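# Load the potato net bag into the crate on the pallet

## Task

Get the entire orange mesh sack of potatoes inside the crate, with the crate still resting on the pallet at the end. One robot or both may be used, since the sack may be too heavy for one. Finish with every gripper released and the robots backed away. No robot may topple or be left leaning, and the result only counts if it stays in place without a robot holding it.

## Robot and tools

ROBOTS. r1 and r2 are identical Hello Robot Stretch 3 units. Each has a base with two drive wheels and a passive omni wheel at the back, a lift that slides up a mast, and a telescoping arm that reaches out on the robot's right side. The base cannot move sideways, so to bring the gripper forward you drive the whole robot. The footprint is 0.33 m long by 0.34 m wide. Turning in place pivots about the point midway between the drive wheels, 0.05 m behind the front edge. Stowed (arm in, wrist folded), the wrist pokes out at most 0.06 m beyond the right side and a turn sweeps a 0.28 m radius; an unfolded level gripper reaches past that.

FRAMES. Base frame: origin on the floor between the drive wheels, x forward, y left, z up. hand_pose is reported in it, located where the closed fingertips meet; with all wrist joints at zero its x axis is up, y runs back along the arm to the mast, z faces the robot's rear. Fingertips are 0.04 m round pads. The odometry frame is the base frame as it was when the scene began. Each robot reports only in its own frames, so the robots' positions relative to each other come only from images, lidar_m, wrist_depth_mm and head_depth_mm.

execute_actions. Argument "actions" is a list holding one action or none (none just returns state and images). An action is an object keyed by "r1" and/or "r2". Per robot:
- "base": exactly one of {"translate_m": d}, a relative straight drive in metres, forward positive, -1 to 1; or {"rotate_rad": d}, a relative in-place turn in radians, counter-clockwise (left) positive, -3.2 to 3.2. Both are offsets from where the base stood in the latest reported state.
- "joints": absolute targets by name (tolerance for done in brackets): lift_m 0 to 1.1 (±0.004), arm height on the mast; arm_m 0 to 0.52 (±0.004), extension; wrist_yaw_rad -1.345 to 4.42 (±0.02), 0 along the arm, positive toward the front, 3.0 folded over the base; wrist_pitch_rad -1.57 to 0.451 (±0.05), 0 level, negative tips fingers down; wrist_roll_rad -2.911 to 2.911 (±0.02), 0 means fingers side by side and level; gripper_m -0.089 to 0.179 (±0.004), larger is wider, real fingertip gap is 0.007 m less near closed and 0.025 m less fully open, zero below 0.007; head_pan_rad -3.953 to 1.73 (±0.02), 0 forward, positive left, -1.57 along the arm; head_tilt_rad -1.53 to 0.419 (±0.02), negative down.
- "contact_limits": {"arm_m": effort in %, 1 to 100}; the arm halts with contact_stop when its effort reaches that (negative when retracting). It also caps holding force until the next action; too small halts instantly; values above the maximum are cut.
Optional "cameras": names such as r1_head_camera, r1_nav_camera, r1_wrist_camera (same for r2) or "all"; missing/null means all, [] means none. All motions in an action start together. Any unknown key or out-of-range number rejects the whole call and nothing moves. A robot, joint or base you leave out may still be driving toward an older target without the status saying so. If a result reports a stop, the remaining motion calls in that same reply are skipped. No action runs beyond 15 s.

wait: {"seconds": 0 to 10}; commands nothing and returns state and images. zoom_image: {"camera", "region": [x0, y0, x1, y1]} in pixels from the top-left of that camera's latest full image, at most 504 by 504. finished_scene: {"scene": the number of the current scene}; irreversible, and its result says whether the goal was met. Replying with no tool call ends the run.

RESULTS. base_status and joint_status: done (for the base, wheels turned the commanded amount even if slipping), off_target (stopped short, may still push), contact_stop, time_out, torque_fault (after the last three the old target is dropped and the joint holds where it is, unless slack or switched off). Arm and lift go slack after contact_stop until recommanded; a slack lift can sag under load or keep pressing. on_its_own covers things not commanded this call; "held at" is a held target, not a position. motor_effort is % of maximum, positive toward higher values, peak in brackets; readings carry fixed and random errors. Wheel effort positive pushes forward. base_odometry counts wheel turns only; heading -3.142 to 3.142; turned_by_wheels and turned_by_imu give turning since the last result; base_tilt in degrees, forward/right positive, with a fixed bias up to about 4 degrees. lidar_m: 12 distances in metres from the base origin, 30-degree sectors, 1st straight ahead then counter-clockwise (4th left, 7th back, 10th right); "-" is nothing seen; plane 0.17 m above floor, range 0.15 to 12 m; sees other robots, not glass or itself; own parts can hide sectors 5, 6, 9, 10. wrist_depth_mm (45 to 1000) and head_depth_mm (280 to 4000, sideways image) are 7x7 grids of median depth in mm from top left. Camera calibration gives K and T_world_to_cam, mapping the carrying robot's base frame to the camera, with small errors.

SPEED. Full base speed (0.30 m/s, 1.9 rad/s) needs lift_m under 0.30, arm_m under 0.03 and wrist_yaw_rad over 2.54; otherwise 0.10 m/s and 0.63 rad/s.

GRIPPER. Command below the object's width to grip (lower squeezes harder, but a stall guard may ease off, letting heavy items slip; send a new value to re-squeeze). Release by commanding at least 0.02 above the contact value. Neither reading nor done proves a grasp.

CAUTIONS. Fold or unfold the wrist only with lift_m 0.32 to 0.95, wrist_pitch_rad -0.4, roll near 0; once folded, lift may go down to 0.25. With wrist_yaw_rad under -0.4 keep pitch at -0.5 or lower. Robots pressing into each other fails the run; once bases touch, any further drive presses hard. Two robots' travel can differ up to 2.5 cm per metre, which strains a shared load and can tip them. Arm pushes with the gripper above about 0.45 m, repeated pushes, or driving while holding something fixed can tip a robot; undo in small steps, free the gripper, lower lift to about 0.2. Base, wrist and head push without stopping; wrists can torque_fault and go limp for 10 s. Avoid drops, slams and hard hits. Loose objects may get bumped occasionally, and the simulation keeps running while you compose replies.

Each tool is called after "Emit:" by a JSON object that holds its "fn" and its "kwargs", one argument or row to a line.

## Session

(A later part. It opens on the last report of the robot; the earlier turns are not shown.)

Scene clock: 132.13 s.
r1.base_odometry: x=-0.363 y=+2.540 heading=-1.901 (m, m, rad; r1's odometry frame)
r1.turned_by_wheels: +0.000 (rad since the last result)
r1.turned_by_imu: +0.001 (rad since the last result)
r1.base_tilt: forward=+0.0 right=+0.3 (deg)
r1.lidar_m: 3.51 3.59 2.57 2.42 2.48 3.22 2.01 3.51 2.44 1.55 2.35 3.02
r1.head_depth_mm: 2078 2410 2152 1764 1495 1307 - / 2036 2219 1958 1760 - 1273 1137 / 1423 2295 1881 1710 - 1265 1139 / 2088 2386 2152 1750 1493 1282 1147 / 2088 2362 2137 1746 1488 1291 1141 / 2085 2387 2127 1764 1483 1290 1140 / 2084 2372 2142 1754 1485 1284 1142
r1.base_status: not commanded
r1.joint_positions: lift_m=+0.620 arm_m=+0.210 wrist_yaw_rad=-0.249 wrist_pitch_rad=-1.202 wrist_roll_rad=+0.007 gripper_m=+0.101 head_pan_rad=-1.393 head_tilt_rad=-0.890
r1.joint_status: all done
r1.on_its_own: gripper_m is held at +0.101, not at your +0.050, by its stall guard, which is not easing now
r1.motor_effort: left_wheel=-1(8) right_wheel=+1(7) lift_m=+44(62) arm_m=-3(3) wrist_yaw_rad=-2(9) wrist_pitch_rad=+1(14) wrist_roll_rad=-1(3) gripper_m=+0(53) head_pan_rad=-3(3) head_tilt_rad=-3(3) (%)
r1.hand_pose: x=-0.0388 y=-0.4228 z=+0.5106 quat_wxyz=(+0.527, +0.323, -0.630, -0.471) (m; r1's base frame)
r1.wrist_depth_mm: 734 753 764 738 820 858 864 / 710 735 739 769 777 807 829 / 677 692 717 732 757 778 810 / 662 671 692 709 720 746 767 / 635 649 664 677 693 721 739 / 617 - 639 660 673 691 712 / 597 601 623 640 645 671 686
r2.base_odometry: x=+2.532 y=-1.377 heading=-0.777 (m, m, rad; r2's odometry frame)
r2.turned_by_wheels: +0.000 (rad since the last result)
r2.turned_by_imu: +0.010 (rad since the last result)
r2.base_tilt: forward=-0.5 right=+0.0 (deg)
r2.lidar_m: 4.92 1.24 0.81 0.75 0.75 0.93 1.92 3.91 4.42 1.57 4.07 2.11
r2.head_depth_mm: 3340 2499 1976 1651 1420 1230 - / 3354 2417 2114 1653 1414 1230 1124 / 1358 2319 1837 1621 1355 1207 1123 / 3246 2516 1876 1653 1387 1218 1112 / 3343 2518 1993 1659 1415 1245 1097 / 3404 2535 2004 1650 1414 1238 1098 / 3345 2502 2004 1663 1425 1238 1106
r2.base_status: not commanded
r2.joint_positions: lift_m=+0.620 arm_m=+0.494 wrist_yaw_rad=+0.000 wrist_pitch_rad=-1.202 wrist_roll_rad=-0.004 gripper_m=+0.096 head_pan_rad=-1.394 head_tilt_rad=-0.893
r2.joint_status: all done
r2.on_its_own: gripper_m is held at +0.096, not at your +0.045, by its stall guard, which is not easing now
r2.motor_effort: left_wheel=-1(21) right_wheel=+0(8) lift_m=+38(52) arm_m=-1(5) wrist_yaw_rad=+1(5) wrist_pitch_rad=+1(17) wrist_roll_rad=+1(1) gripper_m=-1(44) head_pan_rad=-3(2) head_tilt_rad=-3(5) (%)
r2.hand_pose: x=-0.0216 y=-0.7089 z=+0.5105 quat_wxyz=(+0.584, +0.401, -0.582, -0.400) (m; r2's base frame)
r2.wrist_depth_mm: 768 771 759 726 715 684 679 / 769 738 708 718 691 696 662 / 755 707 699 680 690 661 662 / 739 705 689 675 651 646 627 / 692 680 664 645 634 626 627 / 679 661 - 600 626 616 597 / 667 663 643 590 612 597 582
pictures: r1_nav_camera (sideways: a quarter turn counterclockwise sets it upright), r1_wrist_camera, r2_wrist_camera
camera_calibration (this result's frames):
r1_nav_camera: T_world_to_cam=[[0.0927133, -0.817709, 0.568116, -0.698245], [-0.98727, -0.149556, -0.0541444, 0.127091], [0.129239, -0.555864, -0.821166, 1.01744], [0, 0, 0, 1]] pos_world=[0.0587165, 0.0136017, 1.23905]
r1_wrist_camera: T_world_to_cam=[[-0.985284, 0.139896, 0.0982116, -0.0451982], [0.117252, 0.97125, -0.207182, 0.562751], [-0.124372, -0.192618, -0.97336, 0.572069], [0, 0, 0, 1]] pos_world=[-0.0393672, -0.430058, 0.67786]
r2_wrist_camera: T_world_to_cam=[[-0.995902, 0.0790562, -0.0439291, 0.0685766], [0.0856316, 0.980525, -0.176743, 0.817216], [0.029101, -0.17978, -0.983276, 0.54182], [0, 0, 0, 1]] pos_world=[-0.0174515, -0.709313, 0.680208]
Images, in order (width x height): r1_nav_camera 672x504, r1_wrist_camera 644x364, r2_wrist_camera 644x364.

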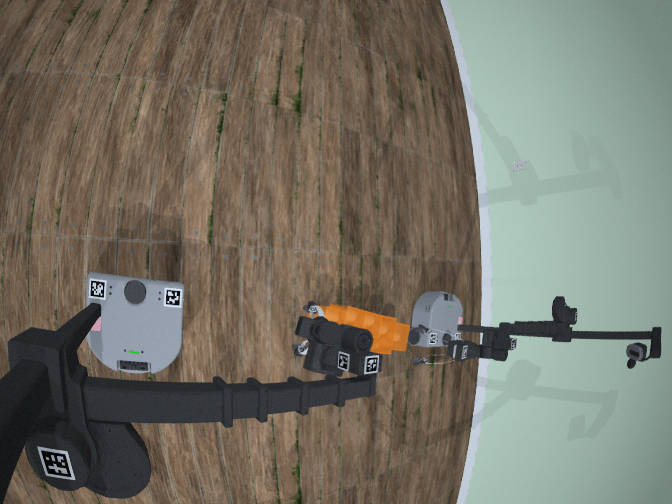

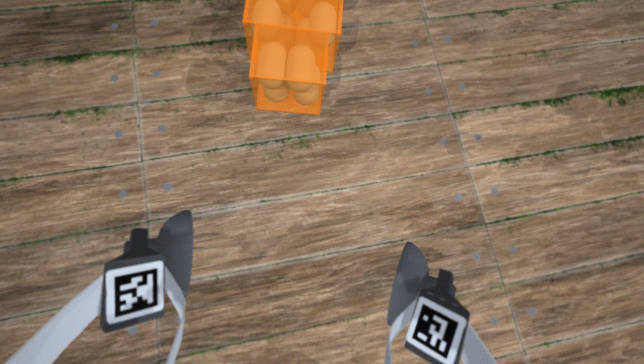

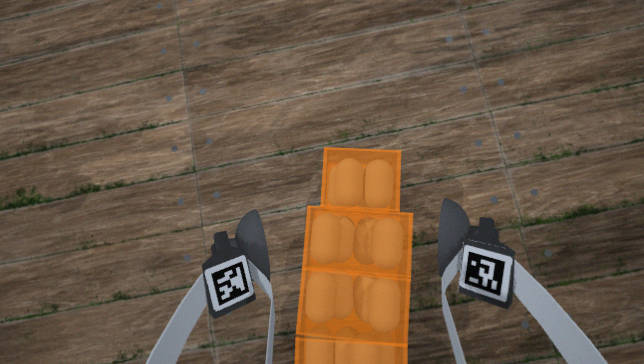

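Emit:
{"fn": "execute_actions", "kwargs": {
  "actions": [
    {"r1":{"base":{"translate_m":-0.04},"joints":{"gripper_m":0.17,"arm_m":0.52,"lift_m":0.35}},"r2":{"base":{"translate_m":-0.04},"joints":{"gripper_m":0.17,"arm_m":0.155,"lift_m":0.35}}}
  ],
  "cameras": ["r1_wrist_camera","r2_wrist_camera"]
}}

Scene clock: 146.10 s.
r1.base_odometry: x=-0.350 y=+2.577 heading=-1.901 (m, m, rad; r1's odometry frame)
r1.turned_by_wheels: +0.000 (rad since the last result)
r1.turned_by_imu: +0.000 (rad since the last result)
r1.base_tilt: forward=+0.1 right=+0.3 (deg)
r1.lidar_m: 3.57 3.64 2.57 2.42 2.49 3.22 1.96 3.54 2.44 1.55 2.35 3.03
r1.head_depth_mm: 2082 2399 2143 1770 1483 1293 1145 / 2066 2387 2155 1770 1490 1301 1151 / 2048 1637 1814 1807 1400 1295 1136 / 2086 2405 2008 1762 1456 1292 1142 / 2113 2411 2156 1758 1481 1296 1139 / 2092 2407 2129 1746 1487 1280 1142 / 2083 2375 2136 1762 1493 1288 1146
r1.base_status: done
r1.joint_positions: lift_m=+0.350 arm_m=+0.520 wrist_yaw_rad=-0.249 wrist_pitch_rad=-1.203 wrist_roll_rad=+0.007 gripper_m=+0.170 head_pan_rad=-1.393 head_tilt_rad=-0.890
r1.joint_status: all done
r1.motor_effort: left_wheel=+0(5) right_wheel=+1(3) lift_m=+22(36) arm_m=+5(8) wrist_yaw_rad=-1(1) wrist_pitch_rad=+1(1) wrist_roll_rad=-1(1) gripper_m=+0(95) head_pan_rad=-3(3) head_tilt_rad=-3(4) (%)
r1.hand_pose: x=-0.0387 y=-0.7319 z=+0.2413 quat_wxyz=(+0.526, +0.323, -0.630, -0.471) (m; r1's base frame)
r1.wrist_depth_mm: 432 445 393 398 487 504 520 / 420 431 347 380 464 481 498 / 405 415 367 372 450 465 476 / 393 399 307 310 433 442 458 / 381 390 346 365 418 428 440 / - 374 388 392 400 416 420 / 353 364 371 380 389 - 412
r2.base_odometry: x=+2.503 y=-1.349 heading=-0.777 (m, m, rad; r2's odometry frame)
r2.turned_by_wheels: +0.000 (rad since the last result)
r2.turned_by_imu: +0.001 (rad since the last result)
r2.base_tilt: forward=-0.2 right=-0.1 (deg)
r2.lidar_m: 4.95 1.24 0.80 0.74 0.75 0.93 1.91 3.88 4.43 1.56 4.10 2.16
r2.head_depth_mm: 3345 2497 1986 1656 1407 1230 1090 / 3388 2496 1997 1645 1413 1256 1116 / 3261 2451 1829 1570 1368 1190 1131 / 3380 2235 1839 1654 1389 1199 1114 / 3402 2502 1991 1663 1417 1231 1094 / 3435 2519 2005 1667 1414 1241 1099 / 3382 2532 2007 1662 1421 1240 1100
r2.base_status: done
r2.joint_positions: lift_m=+0.351 arm_m=+0.155 wrist_yaw_rad=+0.000 wrist_pitch_rad=-1.203 wrist_roll_rad=-0.004 gripper_m=+0.170 head_pan_rad=-1.394 head_tilt_rad=-0.893
r2.joint_status: all done
r2.motor_effort: left_wheel=-1(7) right_wheel=+1(3) lift_m=+15(30) arm_m=-3(4) wrist_yaw_rad=+0(0) wrist_pitch_rad=+1(1) wrist_roll_rad=+0(0) gripper_m=+0(82) head_pan_rad=-1(1) head_tilt_rad=-3(3) (%)
r2.hand_pose: x=-0.0216 y=-0.3700 z=+0.2416 quat_wxyz=(+0.584, +0.401, -0.582, -0.400) (m; r2's base frame)
r2.wrist_depth_mm: 481 465 465 385 431 424 420 / 466 452 444 371 424 415 406 / 445 445 433 331 415 406 400 / 445 434 421 362 402 393 383 / 427 425 408 325 395 387 376 / 416 409 409 391 385 379 - / 410 393 389 379 380 371 360
pictures: r1_wrist_camera, r2_wrist_camera
camera_calibration (this result's frames):
r1_wrist_camera: T_world_to_cam=[[-0.985281, 0.13997, 0.0981279, 0.0246039], [0.117438, 0.97139, -0.206423, 0.807137], [-0.124213, -0.191861, -0.97353, 0.251052], [0, 0, 0, 1]] pos_world=[-0.039363, -0.739322, 0.408604]
r2_wrist_camera: T_world_to_cam=[[-0.995902, 0.0790714, -0.0439026, 0.0299693], [0.0856321, 0.980584, -0.176413, 0.437332], [0.029101, -0.17945, -0.983337, 0.338418], [0, 0, 0, 1]] pos_world=[-0.0174515, -0.370482, 0.411246]
Images, in order (width x height): r1_wrist_camera 644x364, r2_wrist_camera 644x364.

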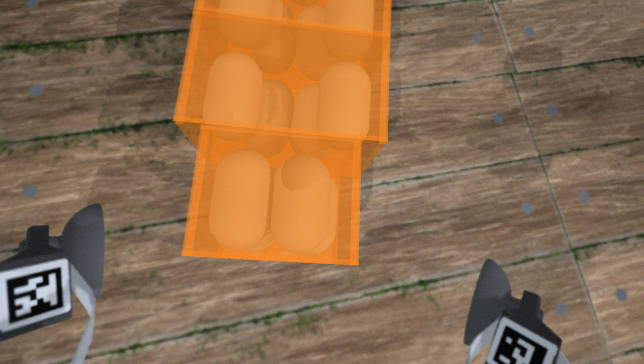

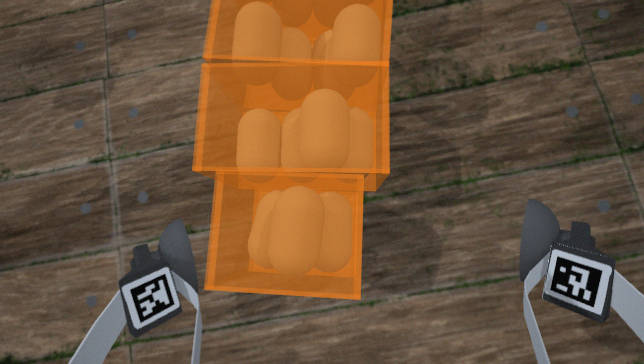

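Emit:
{"fn": "execute_actions", "kwargs": {
  "actions": [
    {"r1":{"base":{"translate_m":0.02}},"r2":{"base":{"translate_m":0.07}}}
  ],
  "cameras": ["r1_wrist_camera","r2_wrist_camera"]
}}

Scene clock: 161.10 s.
r1.base_odometry: x=-0.357 y=+2.559 heading=-1.901 (m, m, rad; r1's odometry frame)
r1.turned_by_wheels: +0.000 (rad since the last result)
r1.turned_by_imu: +0.001 (rad since the last result)
r1.base_tilt: forward=+0.1 right=+0.3 (deg)
r1.lidar_m: 3.53 3.63 2.56 2.42 2.50 3.24 1.99 3.53 2.44 1.55 2.34 3.03
r1.head_depth_mm: 2072 2383 2129 1766 1492 1294 1143 / 2047 2339 2004 1760 1488 1293 1137 / 2090 1627 1882 1799 1398 1289 1147 / 2067 2406 2153 1772 1491 1289 1143 / 2087 2423 2141 1761 1489 1290 1140 / 2094 2375 2132 1745 1488 1294 1142 / 2094 2395 2125 1757 1488 1293 1137
r1.base_status: done
r1.joint_positions: lift_m=+0.350 arm_m=+0.520 wrist_yaw_rad=-0.249 wrist_pitch_rad=-1.203 wrist_roll_rad=+0.007 gripper_m=+0.170 head_pan_rad=-1.393 head_tilt_rad=-0.890
r1.joint_status: not commanded
r1.motor_effort: left_wheel=+0(3) right_wheel=+0(5) lift_m=+23(23) arm_m=+5(5) wrist_yaw_rad=-1(1) wrist_pitch_rad=+1(1) wrist_roll_rad=-1(0) gripper_m=+0(0) head_pan_rad=-3(2) head_tilt_rad=-3(4) (%)
r1.hand_pose: x=-0.0387 y=-0.7319 z=+0.2413 quat_wxyz=(+0.526, +0.323, -0.630, -0.471) (m; r1's base frame)
r1.wrist_depth_mm: 435 446 450 398 490 500 516 / 419 431 351 393 469 481 494 / 402 416 419 376 447 462 478 / 392 401 405 310 432 445 458 / 381 386 388 311 415 431 441 / - 374 381 392 400 414 424 / 355 363 372 380 388 - 407
r2.base_odometry: x=+2.553 y=-1.398 heading=-0.777 (m, m, rad; r2's odometry frame)
r2.turned_by_wheels: +0.000 (rad since the last result)
r2.turned_by_imu: +0.001 (rad since the last result)
r2.base_tilt: forward=-0.4 right=+0.0 (deg)
r2.lidar_m: 4.91 1.25 0.82 0.75 0.76 0.94 1.94 3.94 4.43 1.57 4.09 2.10
r2.head_depth_mm: 3380 2487 1991 1650 1409 1232 1087 / 3312 2479 1991 1610 1410 1253 1105 / 3216 2244 1801 1622 1345 1169 1129 / 3374 2408 1887 1651 1416 1220 1112 / 3406 2507 2001 1657 1415 1239 1098 / 3382 2544 1984 1671 1414 1238 1093 / 3368 2506 2011 1667 1418 1238 1099
r2.base_status: done
r2.joint_positions: lift_m=+0.351 arm_m=+0.155 wrist_yaw_rad=+0.000 wrist_pitch_rad=-1.203 wrist_roll_rad=-0.004 gripper_m=+0.170 head_pan_rad=-1.394 head_tilt_rad=-0.893
r2.joint_status: not commanded
r2.motor_effort: left_wheel=-1(7) right_wheel=+0(3) lift_m=+15(15) arm_m=-3(3) wrist_yaw_rad=+0(1) wrist_pitch_rad=+1(1) wrist_roll_rad=+1(0) gripper_m=+0(0) head_pan_rad=-2(1) head_tilt_rad=-3(3) (%)
r2.hand_pose: x=-0.0216 y=-0.3700 z=+0.2416 quat_wxyz=(+0.584, +0.401, -0.582, -0.400) (m; r2's base frame)
r2.wrist_depth_mm: 480 467 454 350 338 428 418 / 470 453 443 382 370 415 405 / 449 440 431 369 319 404 397 / 433 437 418 405 398 398 390 / 426 421 407 350 390 393 377 / 420 415 404 390 384 373 - / 403 400 390 380 375 370 362
pictures: r1_wrist_camera, r2_wrist_camera
camera_calibration (this result's frames):
r1_wrist_camera: T_world_to_cam=[[-0.985281, 0.13997, 0.0981278, 0.024604], [0.117438, 0.97139, -0.206423, 0.807138], [-0.124213, -0.191861, -0.97353, 0.251052], [0, 0, 0, 1]] pos_world=[-0.039363, -0.739322, 0.408604]
r2_wrist_camera: T_world_to_cam=[[-0.995902, 0.0790715, -0.0439026, 0.0299693], [0.0856322, 0.980584, -0.176413, 0.437332], [0.029101, -0.17945, -0.983337, 0.338418], [0, 0, 0, 1]] pos_world=[-0.0174515, -0.370482, 0.411246]
Images, in order (width x height): r1_wrist_camera 644x364, r2_wrist_camera 644x364.

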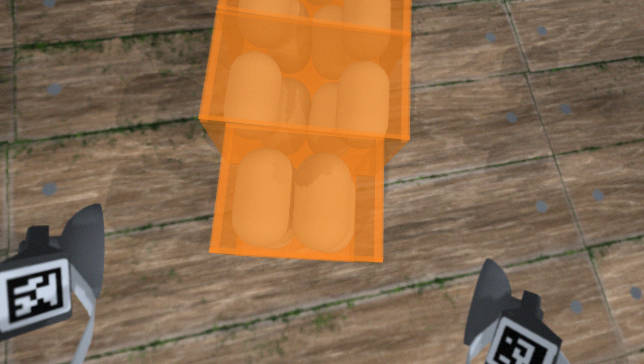

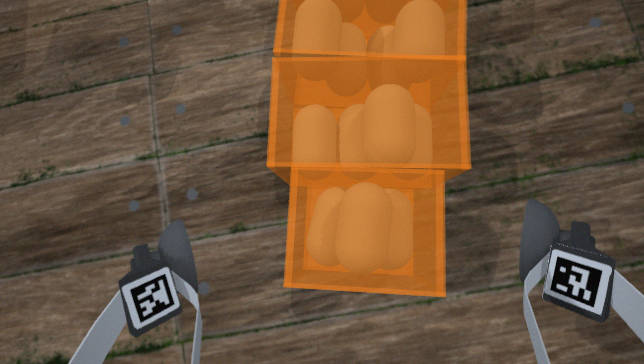

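Good enough. Descend and grip.

Emit:
{"fn": "execute_actions", "kwargs": {
  "actions": [
    {"r1":{"joints":{"lift_m":0.2}},"r2":{"joints":{"lift_m":0.2}}}
  ],
  "cameras": []
}}

Emit:
{"fn": "execute_actions", "kwargs": {
  "actions": [
    {"r1":{"joints":{"gripper_m":0.05}},"r2":{"joints":{"gripper_m":0.05}}}
  ],
  "cameras": []
}}

Emit:
{"fn": "execute_actions", "kwargs": {
  "actions": [
    {"r1":{"joints":{"lift_m":0.3}},"r2":{"joints":{"lift_m":0.3}}}
  ],
  "cameras": ["r1_wrist_camera","r2_wrist_camera","r1_head_camera"]
}}

Scene clock: 166.93 s.
r1.base_odometry: x=-0.357 y=+2.559 heading=-1.901 (m, m, rad; r1's odometry frame)
r1.turned_by_wheels: +0.000 (rad since the last result)
r1.turned_by_imu: +0.001 (rad since the last result)
r1.base_tilt: forward=+0.3 right=+0.5 (deg)
r1.lidar_m: 3.54 3.59 2.57 2.42 2.50 3.22 1.99 3.53 2.44 1.55 2.34 3.03
r1.head_depth_mm: 2104 2375 2144 1765 1488 1294 1145 / 2065 2333 2105 1759 1492 1291 1145 / 2088 2229 1812 1677 1424 1289 1145 / 2092 2365 2134 1766 1487 1297 1134 / 2079 2360 2137 1744 1493 1289 1145 / 2084 2405 2131 1764 1488 1292 1139 / 2098 2433 2148 1739 1485 1279 1143
r1.base_status: not commanded
r1.joint_positions: lift_m=+0.200 arm_m=+0.520 wrist_yaw_rad=-0.249 wrist_pitch_rad=-1.203 wrist_roll_rad=+0.007 gripper_m=+0.170 head_pan_rad=-1.393 head_tilt_rad=-0.890
r1.joint_status: all done
r1.motor_effort: left_wheel=+0(0) right_wheel=+1(1) lift_m=+23(23) arm_m=+6(5) wrist_yaw_rad=-2(2) wrist_pitch_rad=+1(1) wrist_roll_rad=+0(1) gripper_m=+0(0) head_pan_rad=-3(3) head_tilt_rad=-4(4) (%)
r1.hand_pose: x=-0.0387 y=-0.7319 z=+0.0913 quat_wxyz=(+0.526, +0.323, -0.630, -0.471) (m; r1's base frame)
r1.wrist_depth_mm: 274 280 191 231 188 315 324 / 263 269 157 167 288 301 312 / 255 261 149 156 280 290 297 / 245 251 144 151 271 278 285 / - 243 243 213 261 268 274 / - 234 240 245 253 261 265 / 224 227 233 238 244 - 256
r2.base_odometry: x=+2.553 y=-1.398 heading=-0.777 (m, m, rad; r2's odometry frame)
r2.turned_by_wheels: +0.000 (rad since the last result)
r2.turned_by_imu: +0.001 (rad since the last result)
r2.base_tilt: forward=-0.4 right=-0.2 (deg)
r2.lidar_m: 4.89 1.25 0.81 0.75 0.76 0.94 1.93 3.95 4.40 1.71 4.08 2.10
r2.head_depth_mm: 3415 2498 1985 1640 1411 1233 1090 / 3331 2494 1991 1653 1407 1231 1111 / 3211 2255 1802 1579 1353 1249 1125 / 3378 2431 1894 1654 1413 1235 1109 / 3411 2516 2001 1660 1418 1236 1099 / 3335 2508 2008 1658 1421 1235 1096 / 3378 2544 2023 1673 1428 1243 1103
r2.base_status: not commanded
r2.joint_positions: lift_m=+0.201 arm_m=+0.155 wrist_yaw_rad=-0.004 wrist_pitch_rad=-1.201 wrist_roll_rad=-0.004 gripper_m=+0.170 head_pan_rad=-1.394 head_tilt_rad=-0.893
r2.joint_status: all done
r2.motor_effort: left_wheel=-4(3) right_wheel=+5(5) lift_m=+9(15) arm_m=-2(3) wrist_yaw_rad=+4(4) wrist_pitch_rad=+0(1) wrist_roll_rad=+1(1) gripper_m=-4(5) head_pan_rad=-2(1) head_tilt_rad=-3(3) (%)
r2.hand_pose: x=-0.0219 y=-0.3704 z=+0.0919 quat_wxyz=(+0.584, +0.399, -0.583, -0.400) (m; r2's base frame)
r2.wrist_depth_mm: 306 298 295 249 170 276 268 / 296 290 287 218 169 268 262 / 290 282 275 224 215 260 255 / 279 276 271 205 161 254 250 / 275 271 260 198 160 249 243 / 266 264 255 203 191 242 - / 261 253 251 245 241 238 232
pictures: none
No camera images: the call's "cameras" was empty. Leave "cameras" out to get every camera's image.

Scene clock: 169.03 s.
r1.base_odometry: x=-0.357 y=+2.559 heading=-1.901 (m, m, rad; r1's odometry frame)
r1.turned_by_wheels: +0.000 (rad since the last result)
r1.turned_by_imu: +0.002 (rad since the last result)
r1.base_tilt: forward=+0.0 right=+0.3 (deg)
r1.lidar_m: 3.55 3.62 2.57 2.42 2.49 3.24 1.99 3.51 2.44 1.55 2.35 3.05
r1.head_depth_mm: 2058 2391 2152 1762 1488 1289 1146 / 2049 2331 2088 1720 1495 1298 1139 / 2073 2246 1810 1691 1422 1288 1142 / 2069 2392 2121 1762 1482 1290 1142 / 2089 2423 2154 1757 1487 1299 1145 / 2076 2393 2138 1742 1488 1282 1138 / 2099 2400 2132 1745 1488 1294 1140
r1.base_status: not commanded
r1.joint_positions: lift_m=+0.200 arm_m=+0.520 wrist_yaw_rad=-0.244 wrist_pitch_rad=-1.235 wrist_roll_rad=+0.005 gripper_m=+0.050 head_pan_rad=-1.393 head_tilt_rad=-0.890
r1.joint_status: all done
r1.motor_effort: left_wheel=+6(20) right_wheel=-9(25) lift_m=+22(23) arm_m=+5(6) wrist_yaw_rad=-6(13) wrist_pitch_rad=+10(14) wrist_roll_rad=+0(1) gripper_m=-8(100) head_pan_rad=-3(3) head_tilt_rad=-3(4) (%)
r1.hand_pose: x=-0.0365 y=-0.7243 z=+0.0892 quat_wxyz=(+0.521, +0.335, -0.623, -0.478) (m; r1's base frame)
r1.wrist_depth_mm: 266 273 194 225 195 303 313 / 260 264 266 160 158 293 300 / 251 256 257 150 153 283 289 / 243 249 250 145 153 274 280 / 236 241 245 248 258 265 271 / 230 233 239 244 252 256 263 / 223 228 232 238 244 249 255
r2.base_odometry: x=+2.553 y=-1.398 heading=-0.777 (m, m, rad; r2's odometry frame)
r2.turned_by_wheels: +0.000 (rad since the last result)
r2.turned_by_imu: -0.011 (rad since the last result)
r2.base_tilt: forward=-0.5 right=-0.1 (deg)
r2.lidar_m: 4.92 1.27 0.82 0.75 0.75 0.93 1.88 3.95 4.44 1.57 4.08 2.09
r2.head_depth_mm: 3402 2499 1970 1643 1412 1226 1090 / 3470 2517 1977 1655 1415 1229 1109 / 3169 2289 1816 1543 1332 1224 1120 / 3382 2327 1899 1660 1414 1234 1111 / 3356 2532 2001 1662 1422 1235 1100 / 3358 2554 2004 1664 1427 1241 1102 / 3306 2537 2014 1667 1421 1234 1098
r2.base_status: not commanded
r2.joint_positions: lift_m=+0.201 arm_m=+0.155 wrist_yaw_rad=-0.015 wrist_pitch_rad=-1.195 wrist_roll_rad=-0.002 gripper_m=+0.054 head_pan_rad=-1.394 head_tilt_rad=-0.893
r2.joint_status: gripper_m off_target (ended at +0.054, target +0.050)
r2.on_its_own: gripper_m is held at +0.054, not at your +0.050, by its stall guard, which is still easing; wrist_yaw_rad is at rest, and its effort (+17) is outside its rest range (-12 to +12)
r2.motor_effort: left_wheel=-6(9) right_wheel=+6(13) lift_m=+10(10) arm_m=+1(3) wrist_yaw_rad=+17(17) wrist_pitch_rad=-1(1) wrist_roll_rad=+0(0) gripper_m=-19(98) head_pan_rad=-1(1) head_tilt_rad=-3(3) (%)
r2.hand_pose: x=-0.0227 y=-0.3714 z=+0.0923 quat_wxyz=(+0.582, +0.394, -0.586, -0.402) (m; r2's base frame)
r2.wrist_depth_mm: 313 302 297 253 173 278 271 / 300 293 286 220 170 267 264 / 292 286 281 221 213 260 257 / 284 278 275 179 201 255 250 / 276 272 266 169 195 249 245 / 266 265 256 170 194 243 237 / 260 255 250 245 241 238 232
pictures: none
No camera images: the call's "cameras" was empty. Leave "cameras" out to get every camera's image.

Scene clock: 170.77 s.
r1.base_odometry: x=-0.357 y=+2.559 heading=-1.901 (m, m, rad; r1's odometry frame)
r1.turned_by_wheels: +0.000 (rad since the last result)
r1.turned_by_imu: +0.000 (rad since the last result)
r1.base_tilt: forward=+0.1 right=+0.2 (deg)
r1.lidar_m: 3.54 3.62 2.57 2.42 2.49 3.24 1.99 3.51 2.45 1.18 2.34 3.04
r1.head_depth_mm: 2083 2409 2139 1752 1495 1299 1146 / 2040 2392 2012 1769 1483 1289 1143 / 2076 1676 1824 1654 1431 1296 1143 / 2087 2408 2151 1761 1480 1290 1141 / 2098 2388 2130 1766 1491 1284 1139 / 2093 2382 2155 1760 1489 1291 1137 / 2085 2408 2143 1753 1472 1288 1141
r1.base_status: not commanded
r1.joint_positions: lift_m=+0.300 arm_m=+0.520 wrist_yaw_rad=-0.247 wrist_pitch_rad=-1.208 wrist_roll_rad=+0.005 gripper_m=+0.050 head_pan_rad=-1.393 head_tilt_rad=-0.890
r1.joint_status: all done
r1.motor_effort: left_wheel=+1(7) right_wheel=-1(9) lift_m=+44(48) arm_m=+5(5) wrist_yaw_rad=-4(7) wrist_pitch_rad=+2(11) wrist_roll_rad=+1(0) gripper_m=+0(8) head_pan_rad=-3(3) head_tilt_rad=-3(4) (%)
r1.hand_pose: x=-0.0383 y=-0.7308 z=+0.1902 quat_wxyz=(+0.527, +0.326, -0.628, -0.471) (m; r1's base frame)
r1.wrist_depth_mm: 381 388 390 344 301 437 445 / 365 376 381 332 397 421 432 / 352 361 371 262 389 401 414 / 342 348 357 256 377 387 398 / 331 336 346 354 363 372 386 / 321 327 338 341 350 361 369 / 311 316 323 331 343 348 356
r2.base_odometry: x=+2.553 y=-1.398 heading=-0.777 (m, m, rad; r2's odometry frame)
r2.turned_by_wheels: +0.000 (rad since the last result)
r2.turned_by_imu: +0.001 (rad since the last result)
r2.base_tilt: forward=-0.3 right=+0.0 (deg)
r2.lidar_m: 4.89 1.27 0.82 0.75 0.75 0.93 1.89 3.94 4.44 0.31 4.07 2.09
r2.head_depth_mm: 3403 2519 1971 1645 1406 1231 1089 / 3382 2492 1986 1659 1411 1225 1107 / 3186 2329 1795 1578 1347 - 1125 / 3380 2357 1889 1655 1405 1196 1111 / 3388 2501 1985 1662 1413 1238 1098 / 3376 2526 1997 1666 1420 1238 1096 / 3330 2534 2023 1664 1421 1235 1095
r2.base_status: not commanded
r2.joint_positions: lift_m=+0.299 arm_m=+0.155 wrist_yaw_rad=-0.005 wrist_pitch_rad=-1.196 wrist_roll_rad=+0.000 gripper_m=+0.064 head_pan_rad=-1.394 head_tilt_rad=-0.893
r2.joint_status: all done
r2.on_its_own: gripper_m is held at +0.062, not at your +0.050, by its stall guard, which is still easing
r2.motor_effort: left_wheel=-2(7) right_wheel=+1(7) lift_m=+51(52) arm_m=+0(0) wrist_yaw_rad=+5(17) wrist_pitch_rad=-1(3) wrist_roll_rad=-1(1) gripper_m=-37(44) head_pan_rad=-3(2) head_tilt_rad=-3(3) (%)
r2.hand_pose: x=-0.0220 y=-0.3713 z=+0.1903 quat_wxyz=(+0.583, +0.397, -0.585, -0.400) (m; r2's base frame)
r2.wrist_depth_mm: 422 410 405 318 267 371 371 / 410 405 389 317 277 360 352 / 391 387 378 273 215 361 345 / 383 373 369 252 247 347 340 / 376 363 361 177 209 342 330 / 363 360 348 166 193 335 323 / 357 346 342 331 326 321 311
pictures: r1_head_camera (sideways: a quarter turn clockwise sets it upright), r1_wrist_camera, r2_wrist_camera
camera_calibration (this result's frames):
r1_head_camera: T_world_to_cam=[[-0.082008, 0.723514, -0.685421, 0.911422], [0.993834, 0.110866, -0.00188078, -0.001387], [0.0746292, -0.681349, -0.728144, 0.90496], [0, 0, 0, 1]] pos_world=[0.00858595, -0.0426799, 1.28365]
r1_wrist_camera: T_world_to_cam=[[-0.985865, 0.135548, 0.0984773, 0.0265419], [0.113611, 0.97284, -0.201679, 0.795469], [-0.12314, -0.18764, -0.974488, 0.20486], [0, 0, 0, 1]] pos_world=[-0.0389811, -0.739022, 0.35745]
r2_wrist_camera: T_world_to_cam=[[-0.995181, 0.0867486, -0.0457167, 0.0307087], [0.0936968, 0.978742, -0.182444, 0.430264], [0.0289181, -0.185848, -0.982153, 0.285201], [0, 0, 0, 1]] pos_world=[-0.0180011, -0.370777, 0.360014]
Images, in order (width x height): r1_head_camera 896x504, r1_wrist_camera 644x364, r2_wrist_camera 644x364.

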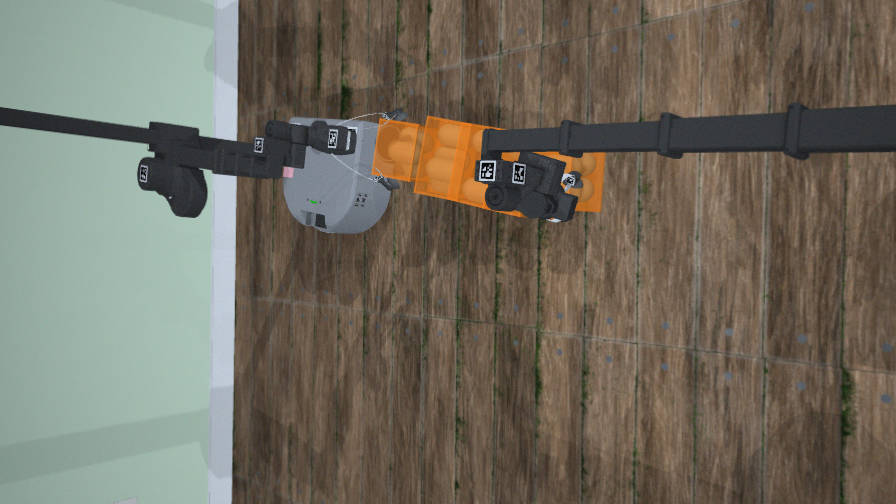

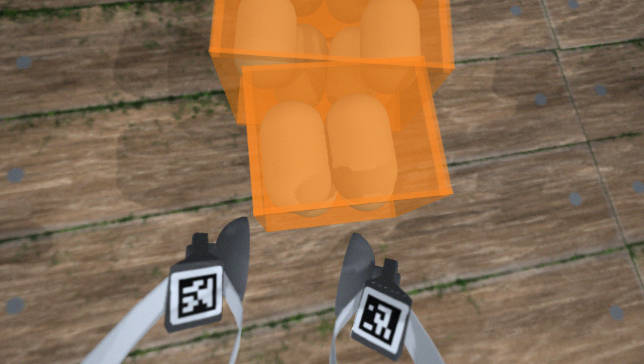

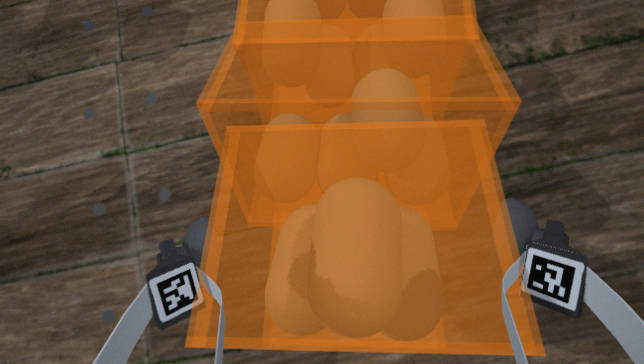

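Emit:
{"fn": "execute_actions", "kwargs": {
  "actions": [
    {"r1":{"joints":{"gripper_m":0.17,"lift_m":0.2}},"r2":{"joints":{"lift_m":0.22}}}
  ],
  "cameras": []
}}

Emit:
{"fn": "execute_actions", "kwargs": {
  "actions": [
    {"r1":{"joints":{"arm_m":0.44}}}
  ],
  "cameras": []
}}

Emit:
{"fn": "execute_actions", "kwargs": {
  "actions": [
    {"r1":{"joints":{"lift_m":0.36}},"r2":{"joints":{"arm_m":0.24},"contact_limits":{"arm_m":60}}}
  ],
  "cameras": ["r1_wrist_camera","r2_wrist_camera"]
}}

Scene clock: 177.93 s.
r1.base_odometry: x=-0.357 y=+2.559 heading=-1.901 (m, m, rad; r1's odometry frame)
r1.turned_by_wheels: +0.000 (rad since the last result)
r1.turned_by_imu: +0.001 (rad since the last result)
r1.base_tilt: forward=+0.1 right=+0.2 (deg)
r1.lidar_m: 3.54 3.61 2.57 2.42 2.49 3.23 1.99 3.52 2.44 1.55 2.34 3.02
r1.head_depth_mm: 2071 2377 2156 1772 1494 1290 1149 / 2031 2377 2058 1723 1503 1290 1147 / 2086 1841 1815 1681 1426 1284 1146 / 2073 2398 2148 1763 1483 1286 1141 / 2095 2405 2149 1758 1492 1290 1141 / 2066 2414 2139 1768 1475 1287 1140 / 2095 2399 2151 1762 1490 1293 1140
r1.base_status: not commanded
r1.joint_positions: lift_m=+0.200 arm_m=+0.520 wrist_yaw_rad=-0.247 wrist_pitch_rad=-1.208 wrist_roll_rad=+0.005 gripper_m=+0.170 head_pan_rad=-1.393 head_tilt_rad=-0.890
r1.joint_status: all done
r1.motor_effort: left_wheel=+1(1) right_wheel=+0(1) lift_m=+22(35) arm_m=+5(6) wrist_yaw_rad=-3(3) wrist_pitch_rad=+2(2) wrist_roll_rad=+1(1) gripper_m=+0(96) head_pan_rad=-3(3) head_tilt_rad=-3(4) (%)
r1.hand_pose: x=-0.0384 y=-0.7309 z=+0.0910 quat_wxyz=(+0.527, +0.326, -0.628, -0.471) (m; r1's base frame)
r1.wrist_depth_mm: 272 279 284 174 172 314 321 / 263 269 273 158 163 300 309 / 253 260 262 153 161 288 297 / 245 250 256 216 265 278 285 / - 242 248 255 261 268 277 / - 236 240 246 252 260 265 / 223 227 232 238 244 - 256
r2.base_odometry: x=+2.553 y=-1.398 heading=-0.777 (m, m, rad; r2's odometry frame)
r2.turned_by_wheels: +0.000 (rad since the last result)
r2.turned_by_imu: +0.001 (rad since the last result)
r2.base_tilt: forward=-0.3 right=+0.0 (deg)
r2.lidar_m: 4.91 1.27 0.82 0.75 0.76 0.93 1.88 3.95 4.43 4.03 4.08 2.10
r2.head_depth_mm: 3373 2487 1982 1648 1410 1227 1091 / 3332 2503 1969 1638 1409 1223 1107 / 3179 2264 1810 1575 1358 1248 1123 / 3339 2335 1896 1651 1410 1228 1112 / 3369 2510 1993 1657 1425 1237 1096 / 3363 2530 1997 1645 1421 1235 1098 / 3372 2546 2010 1668 1430 1243 1095
r2.base_status: not commanded
r2.joint_positions: lift_m=+0.221 arm_m=+0.155 wrist_yaw_rad=-0.004 wrist_pitch_rad=-1.275 wrist_roll_rad=+0.000 gripper_m=+0.101 head_pan_rad=-1.394 head_tilt_rad=-0.893
r2.joint_status: all done
r2.on_its_own: gripper_m is held at +0.100, not at your +0.050, by its stall guard, which is still easing
r2.motor_effort: left_wheel=-2(2) right_wheel=+1(1) lift_m=+10(46) arm_m=+3(3) wrist_yaw_rad=+4(6) wrist_pitch_rad=+22(23) wrist_roll_rad=-1(1) gripper_m=-22(26) head_pan_rad=-2(2) head_tilt_rad=-4(3) (%)
r2.hand_pose: x=-0.0218 y=-0.3514 z=+0.1074 quat_wxyz=(+0.567, +0.420, -0.569, -0.423) (m; r2's base frame)
r2.wrist_depth_mm: 307 300 296 250 178 277 269 / 302 295 290 224 176 274 267 / 302 290 286 228 186 270 263 / 295 290 283 211 267 265 259 / 290 285 279 171 203 264 256 / 287 282 274 164 198 260 250 / 280 276 271 268 260 255 251
pictures: none
No camera images: the call's "cameras" was empty. Leave "cameras" out to get every camera's image.

Scene clock: 179.73 s.
r1.base_odometry: x=-0.357 y=+2.559 heading=-1.901 (m, m, rad; r1's odometry frame)
r1.turned_by_wheels: +0.000 (rad since the last result)
r1.turned_by_imu: +0.000 (rad since the last result)
r1.base_tilt: forward=+0.1 right=+0.1 (deg)
r1.lidar_m: 3.55 3.60 2.57 2.42 2.49 3.20 1.99 3.51 2.44 1.55 2.35 3.02
r1.head_depth_mm: 2071 2399 2153 1762 1485 1295 1147 / 2047 2412 2078 1721 1483 1292 1145 / 2072 1844 1824 1668 1487 1287 1142 / 2084 2384 2140 1761 1484 1293 1142 / 2075 2419 2127 1759 1496 1296 1135 / 2095 2400 2148 1766 1489 1292 1143 / 2092 2423 2148 1759 1476 1296 1143
r1.base_status: not commanded
r1.joint_positions: lift_m=+0.200 arm_m=+0.440 wrist_yaw_rad=-0.247 wrist_pitch_rad=-1.207 wrist_roll_rad=+0.005 gripper_m=+0.170 head_pan_rad=-1.393 head_tilt_rad=-0.890
r1.joint_status: all done
r1.motor_effort: left_wheel=+2(0) right_wheel=+0(0) lift_m=+23(22) arm_m=-5(13) wrist_yaw_rad=-4(4) wrist_pitch_rad=+2(2) wrist_roll_rad=+1(1) gripper_m=+0(0) head_pan_rad=-3(3) head_tilt_rad=-4(4) (%)
r1.hand_pose: x=-0.0384 y=-0.6518 z=+0.0910 quat_wxyz=(+0.527, +0.325, -0.628, -0.471) (m; r1's base frame)
r1.wrist_depth_mm: 272 280 284 186 203 315 323 / 263 268 276 241 289 302 311 / 253 261 266 274 282 290 297 / 245 251 256 264 271 278 287 / - 242 248 255 261 268 274 / - 234 240 246 252 261 265 / 223 228 233 237 244 - 257
r2.base_odometry: x=+2.553 y=-1.398 heading=-0.777 (m, m, rad; r2's odometry frame)
r2.turned_by_wheels: +0.000 (rad since the last result)
r2.turned_by_imu: +0.000 (rad since the last result)
r2.base_tilt: forward=-0.4 right=+0.0 (deg)
r2.lidar_m: 4.90 1.27 0.82 0.75 0.76 0.93 1.88 3.95 4.44 4.03 4.08 2.09
r2.head_depth_mm: 3363 2492 1978 1641 1406 1237 1086 / 3372 2515 1985 1650 1418 1232 1109 / 3251 2253 1793 1615 1349 1240 1121 / 3324 2345 1882 1671 1419 1234 1109 / 3362 2531 2002 1660 1411 1232 1093 / 3370 2511 1982 1667 1413 1237 1095 / 3394 2499 2009 1659 1431 1237 1104
r2.base_status: not commanded
r2.joint_positions: lift_m=+0.221 arm_m=+0.155 wrist_yaw_rad=-0.004 wrist_pitch_rad=-1.275 wrist_roll_rad=+0.000 gripper_m=+0.107 head_pan_rad=-1.394 head_tilt_rad=-0.893
r2.joint_status: not commanded
r2.on_its_own: gripper_m is held at +0.106, not at your +0.050, by its stall guard, which is not easing now
r2.motor_effort: left_wheel=-2(2) right_wheel=+1(1) lift_m=+10(10) arm_m=+3(3) wrist_yaw_rad=+6(5) wrist_pitch_rad=+22(22) wrist_roll_rad=-1(1) gripper_m=-20(22) head_pan_rad=-1(1) head_tilt_rad=-3(3) (%)
r2.hand_pose: x=-0.0218 y=-0.3514 z=+0.1074 quat_wxyz=(+0.567, +0.420, -0.569, -0.423) (m; r2's base frame)
r2.wrist_depth_mm: 306 299 293 250 177 277 272 / 299 296 289 225 175 273 265 / 296 291 284 228 187 267 264 / 292 290 280 213 269 265 261 / 289 284 278 169 204 263 259 / 285 281 276 165 198 261 255 / 282 273 269 265 261 254 250
pictures: none
No camera images: the call's "cameras" was empty. Leave "cameras" out to get every camera's image.

Scene clock: 182.03 s.
r1.base_odometry: x=-0.357 y=+2.559 heading=-1.901 (m, m, rad; r1's odometry frame)
r1.turned_by_wheels: +0.000 (rad since the last result)
r1.turned_by_imu: +0.000 (rad since the last result)
r1.base_tilt: forward=+0.1 right=+0.4 (deg)
r1.lidar_m: 3.54 3.62 2.58 2.43 2.49 3.23 1.99 3.53 2.44 1.55 2.34 3.04
r1.head_depth_mm: 2075 2373 2164 1783 1496 1299 1151 / 2036 2395 2069 1731 1499 1307 1142 / 2092 1837 1827 1699 1423 1291 1142 / 2066 2411 2157 1755 1483 1293 1149 / 2077 2390 2156 1755 1486 1285 1143 / 2077 2403 2144 1760 1492 1280 1141 / 2088 2390 2120 1757 1487 1290 1146
r1.base_status: not commanded
r1.joint_positions: lift_m=+0.360 arm_m=+0.440 wrist_yaw_rad=-0.247 wrist_pitch_rad=-1.207 wrist_roll_rad=+0.005 gripper_m=+0.170 head_pan_rad=-1.393 head_tilt_rad=-0.890
r1.joint_status: all done
r1.motor_effort: left_wheel=+0(0) right_wheel=+0(0) lift_m=+44(45) arm_m=-5(5) wrist_yaw_rad=-3(3) wrist_pitch_rad=+2(2) wrist_roll_rad=+0(1) gripper_m=+0(0) head_pan_rad=-3(3) head_tilt_rad=-4(3) (%)
r1.hand_pose: x=-0.0384 y=-0.6518 z=+0.2502 quat_wxyz=(+0.527, +0.325, -0.628, -0.471) (m; r1's base frame)
r1.wrist_depth_mm: 443 456 461 411 501 514 525 / 427 440 445 379 474 495 506 / 413 426 432 328 461 471 486 / 400 405 420 424 444 452 472 / 388 400 405 411 426 438 447 / - 384 391 404 411 425 434 / 362 372 377 388 397 - 418
r2.base_odometry: x=+2.553 y=-1.398 heading=-0.777 (m, m, rad; r2's odometry frame)
r2.turned_by_wheels: +0.000 (rad since the last result)
r2.turned_by_imu: +0.000 (rad since the last result)
r2.base_tilt: forward=-0.3 right=-0.1 (deg)
r2.lidar_m: 4.90 1.27 0.82 0.75 0.76 0.93 1.88 3.95 4.42 1.57 4.08 2.09
r2.head_depth_mm: 3355 2516 1972 1654 1402 1229 1090 / 3366 2476 2007 1646 1417 1238 1111 / 3200 2334 1760 1662 1373 1168 1123 / 3377 2450 1892 1651 1419 1218 1115 / 3401 2510 2006 1660 1415 1235 1096 / 3328 2535 2004 1660 1425 1233 1096 / 3357 2523 1992 1664 1408 1246 1097
r2.base_status: not commanded
r2.joint_positions: lift_m=+0.221 arm_m=+0.239 wrist_yaw_rad=-0.012 wrist_pitch_rad=-1.347 wrist_roll_rad=+0.016 gripper_m=+0.107 head_pan_rad=-1.394 head_tilt_rad=-0.893
r2.joint_status: all done
r2.on_its_own: gripper_m is held at +0.106, not at your +0.050, by its stall guard, which is not easing now; arm_m is at rest, and its effort (+15) is outside its rest range (-14 to +14); wrist_yaw_rad is at rest, and its effort (+14) is outside its rest range (-12 to +12); wrist_pitch_rad is at rest, and its effort (+43) is outside its rest range (-20 to +32)
r2.motor_effort: left_wheel=-6(5) right_wheel=+4(5) lift_m=+10(10) arm_m=+15(15) wrist_yaw_rad=+14(17) wrist_pitch_rad=+43(44) wrist_roll_rad=-7(10) gripper_m=-22(22) head_pan_rad=-2(2) head_tilt_rad=-3(3) (%)
r2.contact_limits: arm_m 57 (drawing in: default 25, maximum 41; extending or still: default 35, maximum 57)
r2.hand_pose: x=-0.0220 y=-0.4172 z=+0.1044 quat_wxyz=(+0.546, +0.434, -0.560, -0.448) (m; r2's base frame)
r2.wrist_depth_mm: 288 281 276 225 209 260 256 / 287 287 276 222 166 261 255 / 287 281 276 215 165 260 256 / 284 283 277 230 182 260 256 / 289 280 277 187 209 260 256 / 287 283 274 166 193 262 255 / 286 280 275 160 188 259 259
pictures: r1_wrist_camera, r2_wrist_camera
camera_calibration (this result's frames):
r1_wrist_camera: T_world_to_cam=[[-0.985798, 0.135981, 0.0985498, 0.0101173], [0.113944, 0.972668, -0.202322, 0.730742], [-0.123368, -0.18822, -0.974348, 0.277768], [0, 0, 0, 1]] pos_world=[-0.0390222, -0.659863, 0.417491]
r2_wrist_camera: T_world_to_cam=[[-0.992586, 0.115923, -0.0365248, 0.0419603], [0.117145, 0.992556, -0.0333149, 0.450217], [0.032391, -0.0373467, -0.998777, 0.256023], [0, 0, 0, 1]] pos_world=[-0.0193842, -0.442168, 0.272242]
Images, in order (width x height): r1_wrist_camera 644x364, r2_wrist_camera 644x364.

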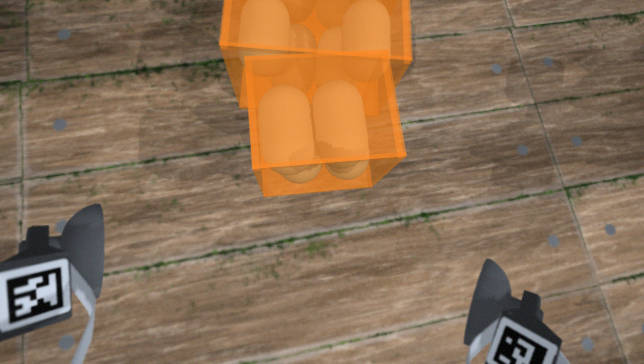

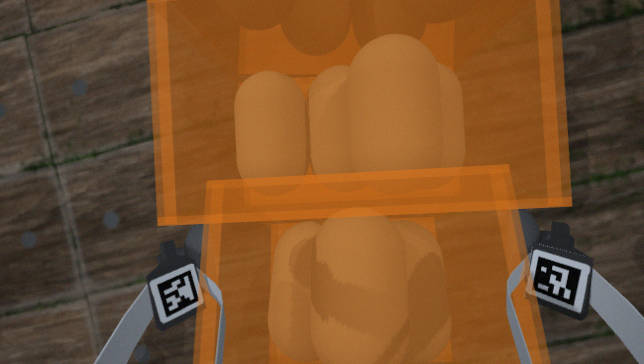

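Emit:
{"fn": "execute_actions", "kwargs": {
  "actions": [
    {"r2":{"joints":{"gripper_m":0.17,"wrist_pitch_rad":-1.2,"wrist_yaw_rad":0}}}
  ],
  "cameras": []
}}

Emit:
{"fn": "execute_actions", "kwargs": {
  "actions": [
    {"r1":{"joints":{"arm_m":0.52}},"r2":{"joints":{"lift_m":0.36}}}
  ],
  "cameras": ["r1_wrist_camera","r2_wrist_camera","r2_head_camera"]
}}

Scene clock: 187.37 s.
r1.base_odometry: x=-0.357 y=+2.559 heading=-1.901 (m, m, rad; r1's odometry frame)
r1.turned_by_wheels: +0.000 (rad since the last result)
r1.turned_by_imu: +0.001 (rad since the last result)
r1.base_tilt: forward=+0.1 right=+0.3 (deg)
r1.lidar_m: 3.54 3.62 2.57 2.42 2.48 3.22 1.99 3.54 2.44 1.19 2.35 3.01
r1.head_depth_mm: 2080 2386 2183 1750 1485 1294 1147 / 2054 2391 2076 1772 1489 1313 1145 / 2082 1846 1821 1695 1422 1294 1149 / 2070 2386 2161 1761 1497 1286 1137 / 2090 2406 2143 1760 1492 1292 1140 / 2077 2423 2150 1753 1490 1289 1137 / 2107 2423 2133 1741 1485 1287 1138
r1.base_status: not commanded
r1.joint_positions: lift_m=+0.360 arm_m=+0.440 wrist_yaw_rad=-0.247 wrist_pitch_rad=-1.207 wrist_roll_rad=+0.005 gripper_m=+0.170 head_pan_rad=-1.393 head_tilt_rad=-0.890
r1.joint_status: not commanded
r1.motor_effort: left_wheel=+1(1) right_wheel=+0(0) lift_m=+44(44) arm_m=-6(5) wrist_yaw_rad=-3(3) wrist_pitch_rad=+2(2) wrist_roll_rad=+0(1) gripper_m=+0(0) head_pan_rad=-3(2) head_tilt_rad=-4(3) (%)
r1.hand_pose: x=-0.0384 y=-0.6518 z=+0.2502 quat_wxyz=(+0.527, +0.325, -0.628, -0.471) (m; r1's base frame)
r1.wrist_depth_mm: 445 458 456 409 495 514 530 / 431 437 447 377 473 497 506 / 415 424 432 327 459 475 488 / 398 410 419 423 442 455 464 / 389 397 404 412 426 436 447 / - 385 393 402 412 429 432 / 364 372 379 389 398 - 420
r2.base_odometry: x=+2.553 y=-1.398 heading=-0.777 (m, m, rad; r2's odometry frame)
r2.turned_by_wheels: +0.000 (rad since the last result)
r2.turned_by_imu: +0.001 (rad since the last result)
r2.base_tilt: forward=-0.3 right=-0.1 (deg)
r2.lidar_m: 4.90 1.27 0.82 0.75 0.75 0.94 1.88 3.94 4.42 1.57 4.07 2.10
r2.head_depth_mm: 3342 2501 1985 1651 1409 1231 1087 / 3388 2509 1977 1647 1407 1235 1115 / 3234 2330 1752 1654 1370 1172 1120 / 3425 2441 1883 1659 1416 1218 1112 / 3379 2522 2011 1648 1408 1232 1098 / 3352 2508 1982 1662 1422 1237 1094 / 3352 2538 2002 1664 1417 1243 1099
r2.base_status: not commanded
r2.joint_positions: lift_m=+0.221 arm_m=+0.240 wrist_yaw_rad=-0.005 wrist_pitch_rad=-1.376 wrist_roll_rad=+0.005 gripper_m=+0.170 head_pan_rad=-1.394 head_tilt_rad=-0.893
r2.joint_status: wrist_pitch_rad off_target (ended at -1.376, target -1.200); the others done
r2.on_its_own: wrist_pitch_rad is held at -1.364, not at your -1.200, by its stall guard, which is not easing now
r2.motor_effort: left_wheel=-2(4) right_wheel=+1(4) lift_m=+16(16) arm_m=+4(6) wrist_yaw_rad=+6(8) wrist_pitch_rad=+4(11) wrist_roll_rad=-3(4) gripper_m=+0(82) head_pan_rad=-2(1) head_tilt_rad=-3(2) (%)
r2.hand_pose: x=-0.0218 y=-0.4106 z=+0.1032 quat_wxyz=(+0.544, +0.447, -0.548, -0.452) (m; r2's base frame)
r2.wrist_depth_mm: 280 275 269 225 209 257 253 / 283 278 271 213 162 259 253 / 283 279 273 214 163 258 253 / 283 279 275 269 219 260 254 / 288 279 275 187 210 261 256 / 284 285 276 178 207 262 - / 285 284 274 215 265 263 259
pictures: none
No camera images: the call's "cameras" was empty. Leave "cameras" out to get every camera's image.

Scene clock: 189.47 s.
r1.base_odometry: x=-0.357 y=+2.559 heading=-1.901 (m, m, rad; r1's odometry frame)
r1.turned_by_wheels: +0.000 (rad since the last result)
r1.turned_by_imu: +0.000 (rad since the last result)
r1.base_tilt: forward=+0.3 right=+0.4 (deg)
r1.lidar_m: 3.55 3.63 2.57 2.42 2.49 3.22 1.98 3.55 2.44 1.55 2.35 3.04
r1.head_depth_mm: 2069 2373 2167 1754 1492 1301 1152 / 2029 2386 2008 1756 1496 1302 1143 / 2067 1631 1828 1825 1400 1282 1146 / 2068 2398 2132 1756 1498 1292 1140 / 2092 2383 2143 1756 1484 1293 1143 / 2100 2423 2144 1760 1494 1294 1145 / 2098 2407 2124 1760 1488 1288 1141
r1.base_status: not commanded
r1.joint_positions: lift_m=+0.360 arm_m=+0.520 wrist_yaw_rad=-0.248 wrist_pitch_rad=-1.207 wrist_roll_rad=+0.005 gripper_m=+0.170 head_pan_rad=-1.393 head_tilt_rad=-0.890
r1.joint_status: all done
r1.motor_effort: left_wheel=+0(0) right_wheel=+0(0) lift_m=+44(44) arm_m=+6(4) wrist_yaw_rad=-2(3) wrist_pitch_rad=+2(2) wrist_roll_rad=+1(1) gripper_m=+0(0) head_pan_rad=-3(2) head_tilt_rad=-3(4) (%)
r1.hand_pose: x=-0.0384 y=-0.7310 z=+0.2502 quat_wxyz=(+0.527, +0.325, -0.628, -0.471) (m; r1's base frame)
r1.wrist_depth_mm: 441 455 462 410 496 514 528 / 429 436 450 407 475 494 507 / 414 422 431 386 454 471 488 / 399 414 416 315 441 452 470 / 390 396 404 310 427 437 446 / - 382 393 401 411 422 437 / 361 370 379 386 394 - 416
r2.base_odometry: x=+2.553 y=-1.398 heading=-0.777 (m, m, rad; r2's odometry frame)
r2.turned_by_wheels: +0.000 (rad since the last result)
r2.turned_by_imu: +0.000 (rad since the last result)
r2.base_tilt: forward=-0.3 right=-0.1 (deg)
r2.lidar_m: 4.90 1.27 0.82 0.75 0.76 0.93 1.89 3.95 4.44 1.56 4.09 2.09
r2.head_depth_mm: 3341 2502 1985 1647 1405 1233 1092 / 3374 2520 1985 1650 1437 1226 1092 / 3213 2335 1194 1610 1389 1184 1122 / 3375 2422 1868 1665 1414 1217 1112 / 3426 2527 2010 1653 1418 1233 1093 / 3334 2518 2013 1650 1430 1240 1101 / 3358 2529 1995 1656 1419 1233 1103
r2.base_status: not commanded
r2.joint_positions: lift_m=+0.359 arm_m=+0.240 wrist_yaw_rad=-0.004 wrist_pitch_rad=-1.367 wrist_roll_rad=+0.003 gripper_m=+0.170 head_pan_rad=-1.394 head_tilt_rad=-0.893
r2.joint_status: all done
r2.on_its_own: wrist_pitch_rad is held at -1.364, not at your -1.200, by its stall guard, which is not easing now
r2.motor_effort: left_wheel=-2(2) right_wheel=+0(0) lift_m=+40(39) arm_m=+4(4) wrist_yaw_rad=+5(6) wrist_pitch_rad=+1(4) wrist_roll_rad=-2(3) gripper_m=+0(0) head_pan_rad=-3(2) head_tilt_rad=-4(3) (%)
r2.hand_pose: x=-0.0217 y=-0.4129 z=+0.2423 quat_wxyz=(+0.547, +0.445, -0.549, -0.449) (m; r2's base frame)
r2.wrist_depth_mm: 428 414 412 343 301 385 382 / 427 414 411 348 353 393 381 / 423 420 406 348 345 389 381 / 429 416 407 359 399 395 388 / 432 422 408 345 396 392 383 / 434 430 411 406 393 395 - / 430 423 412 407 396 389 384
pictures: r1_wrist_camera, r2_head_camera (sideways: a quarter turn clockwise sets it upright), r2_wrist_camera
camera_calibration (this result's frames):
r1_wrist_camera: T_world_to_cam=[[-0.985732, 0.136446, 0.0985669, 0.0211883], [0.11438, 0.972585, -0.202474, 0.807806], [-0.123491, -0.188311, -0.974315, 0.262782], [0, 0, 0, 1]] pos_world=[-0.0390592, -0.739066, 0.417503]
r2_head_camera: T_world_to_cam=[[-0.0747349, 0.775149, -0.627343, 0.834063], [0.993001, 0.115544, 0.024472, -0.0387069], [0.0914554, -0.621123, -0.778358, 0.972434], [0, 0, 0, 1]] pos_world=[0.0118352, -0.0380488, 1.28109]
r2_wrist_camera: T_world_to_cam=[[-0.994954, 0.0951862, -0.0317088, 0.0370197], [0.0956466, 0.995326, -0.0133326, 0.446339], [0.0302915, -0.0162982, -0.999408, 0.402767], [0, 0, 0, 1]] pos_world=[-0.0180583, -0.441212, 0.409654]
Images, in order (width x height): r1_wrist_camera 644x364, r2_head_camera 896x504, r2_wrist_camera 644x364.

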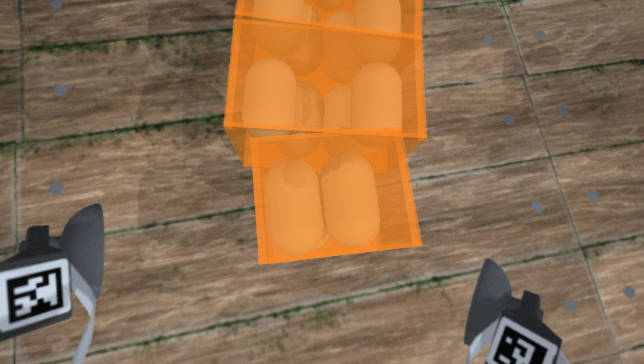

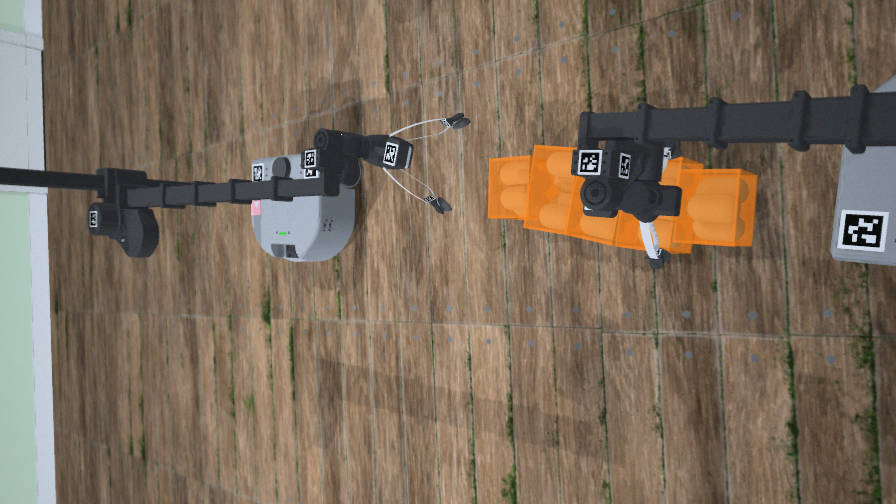

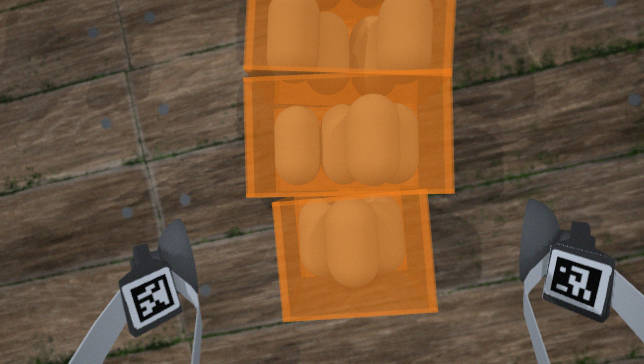

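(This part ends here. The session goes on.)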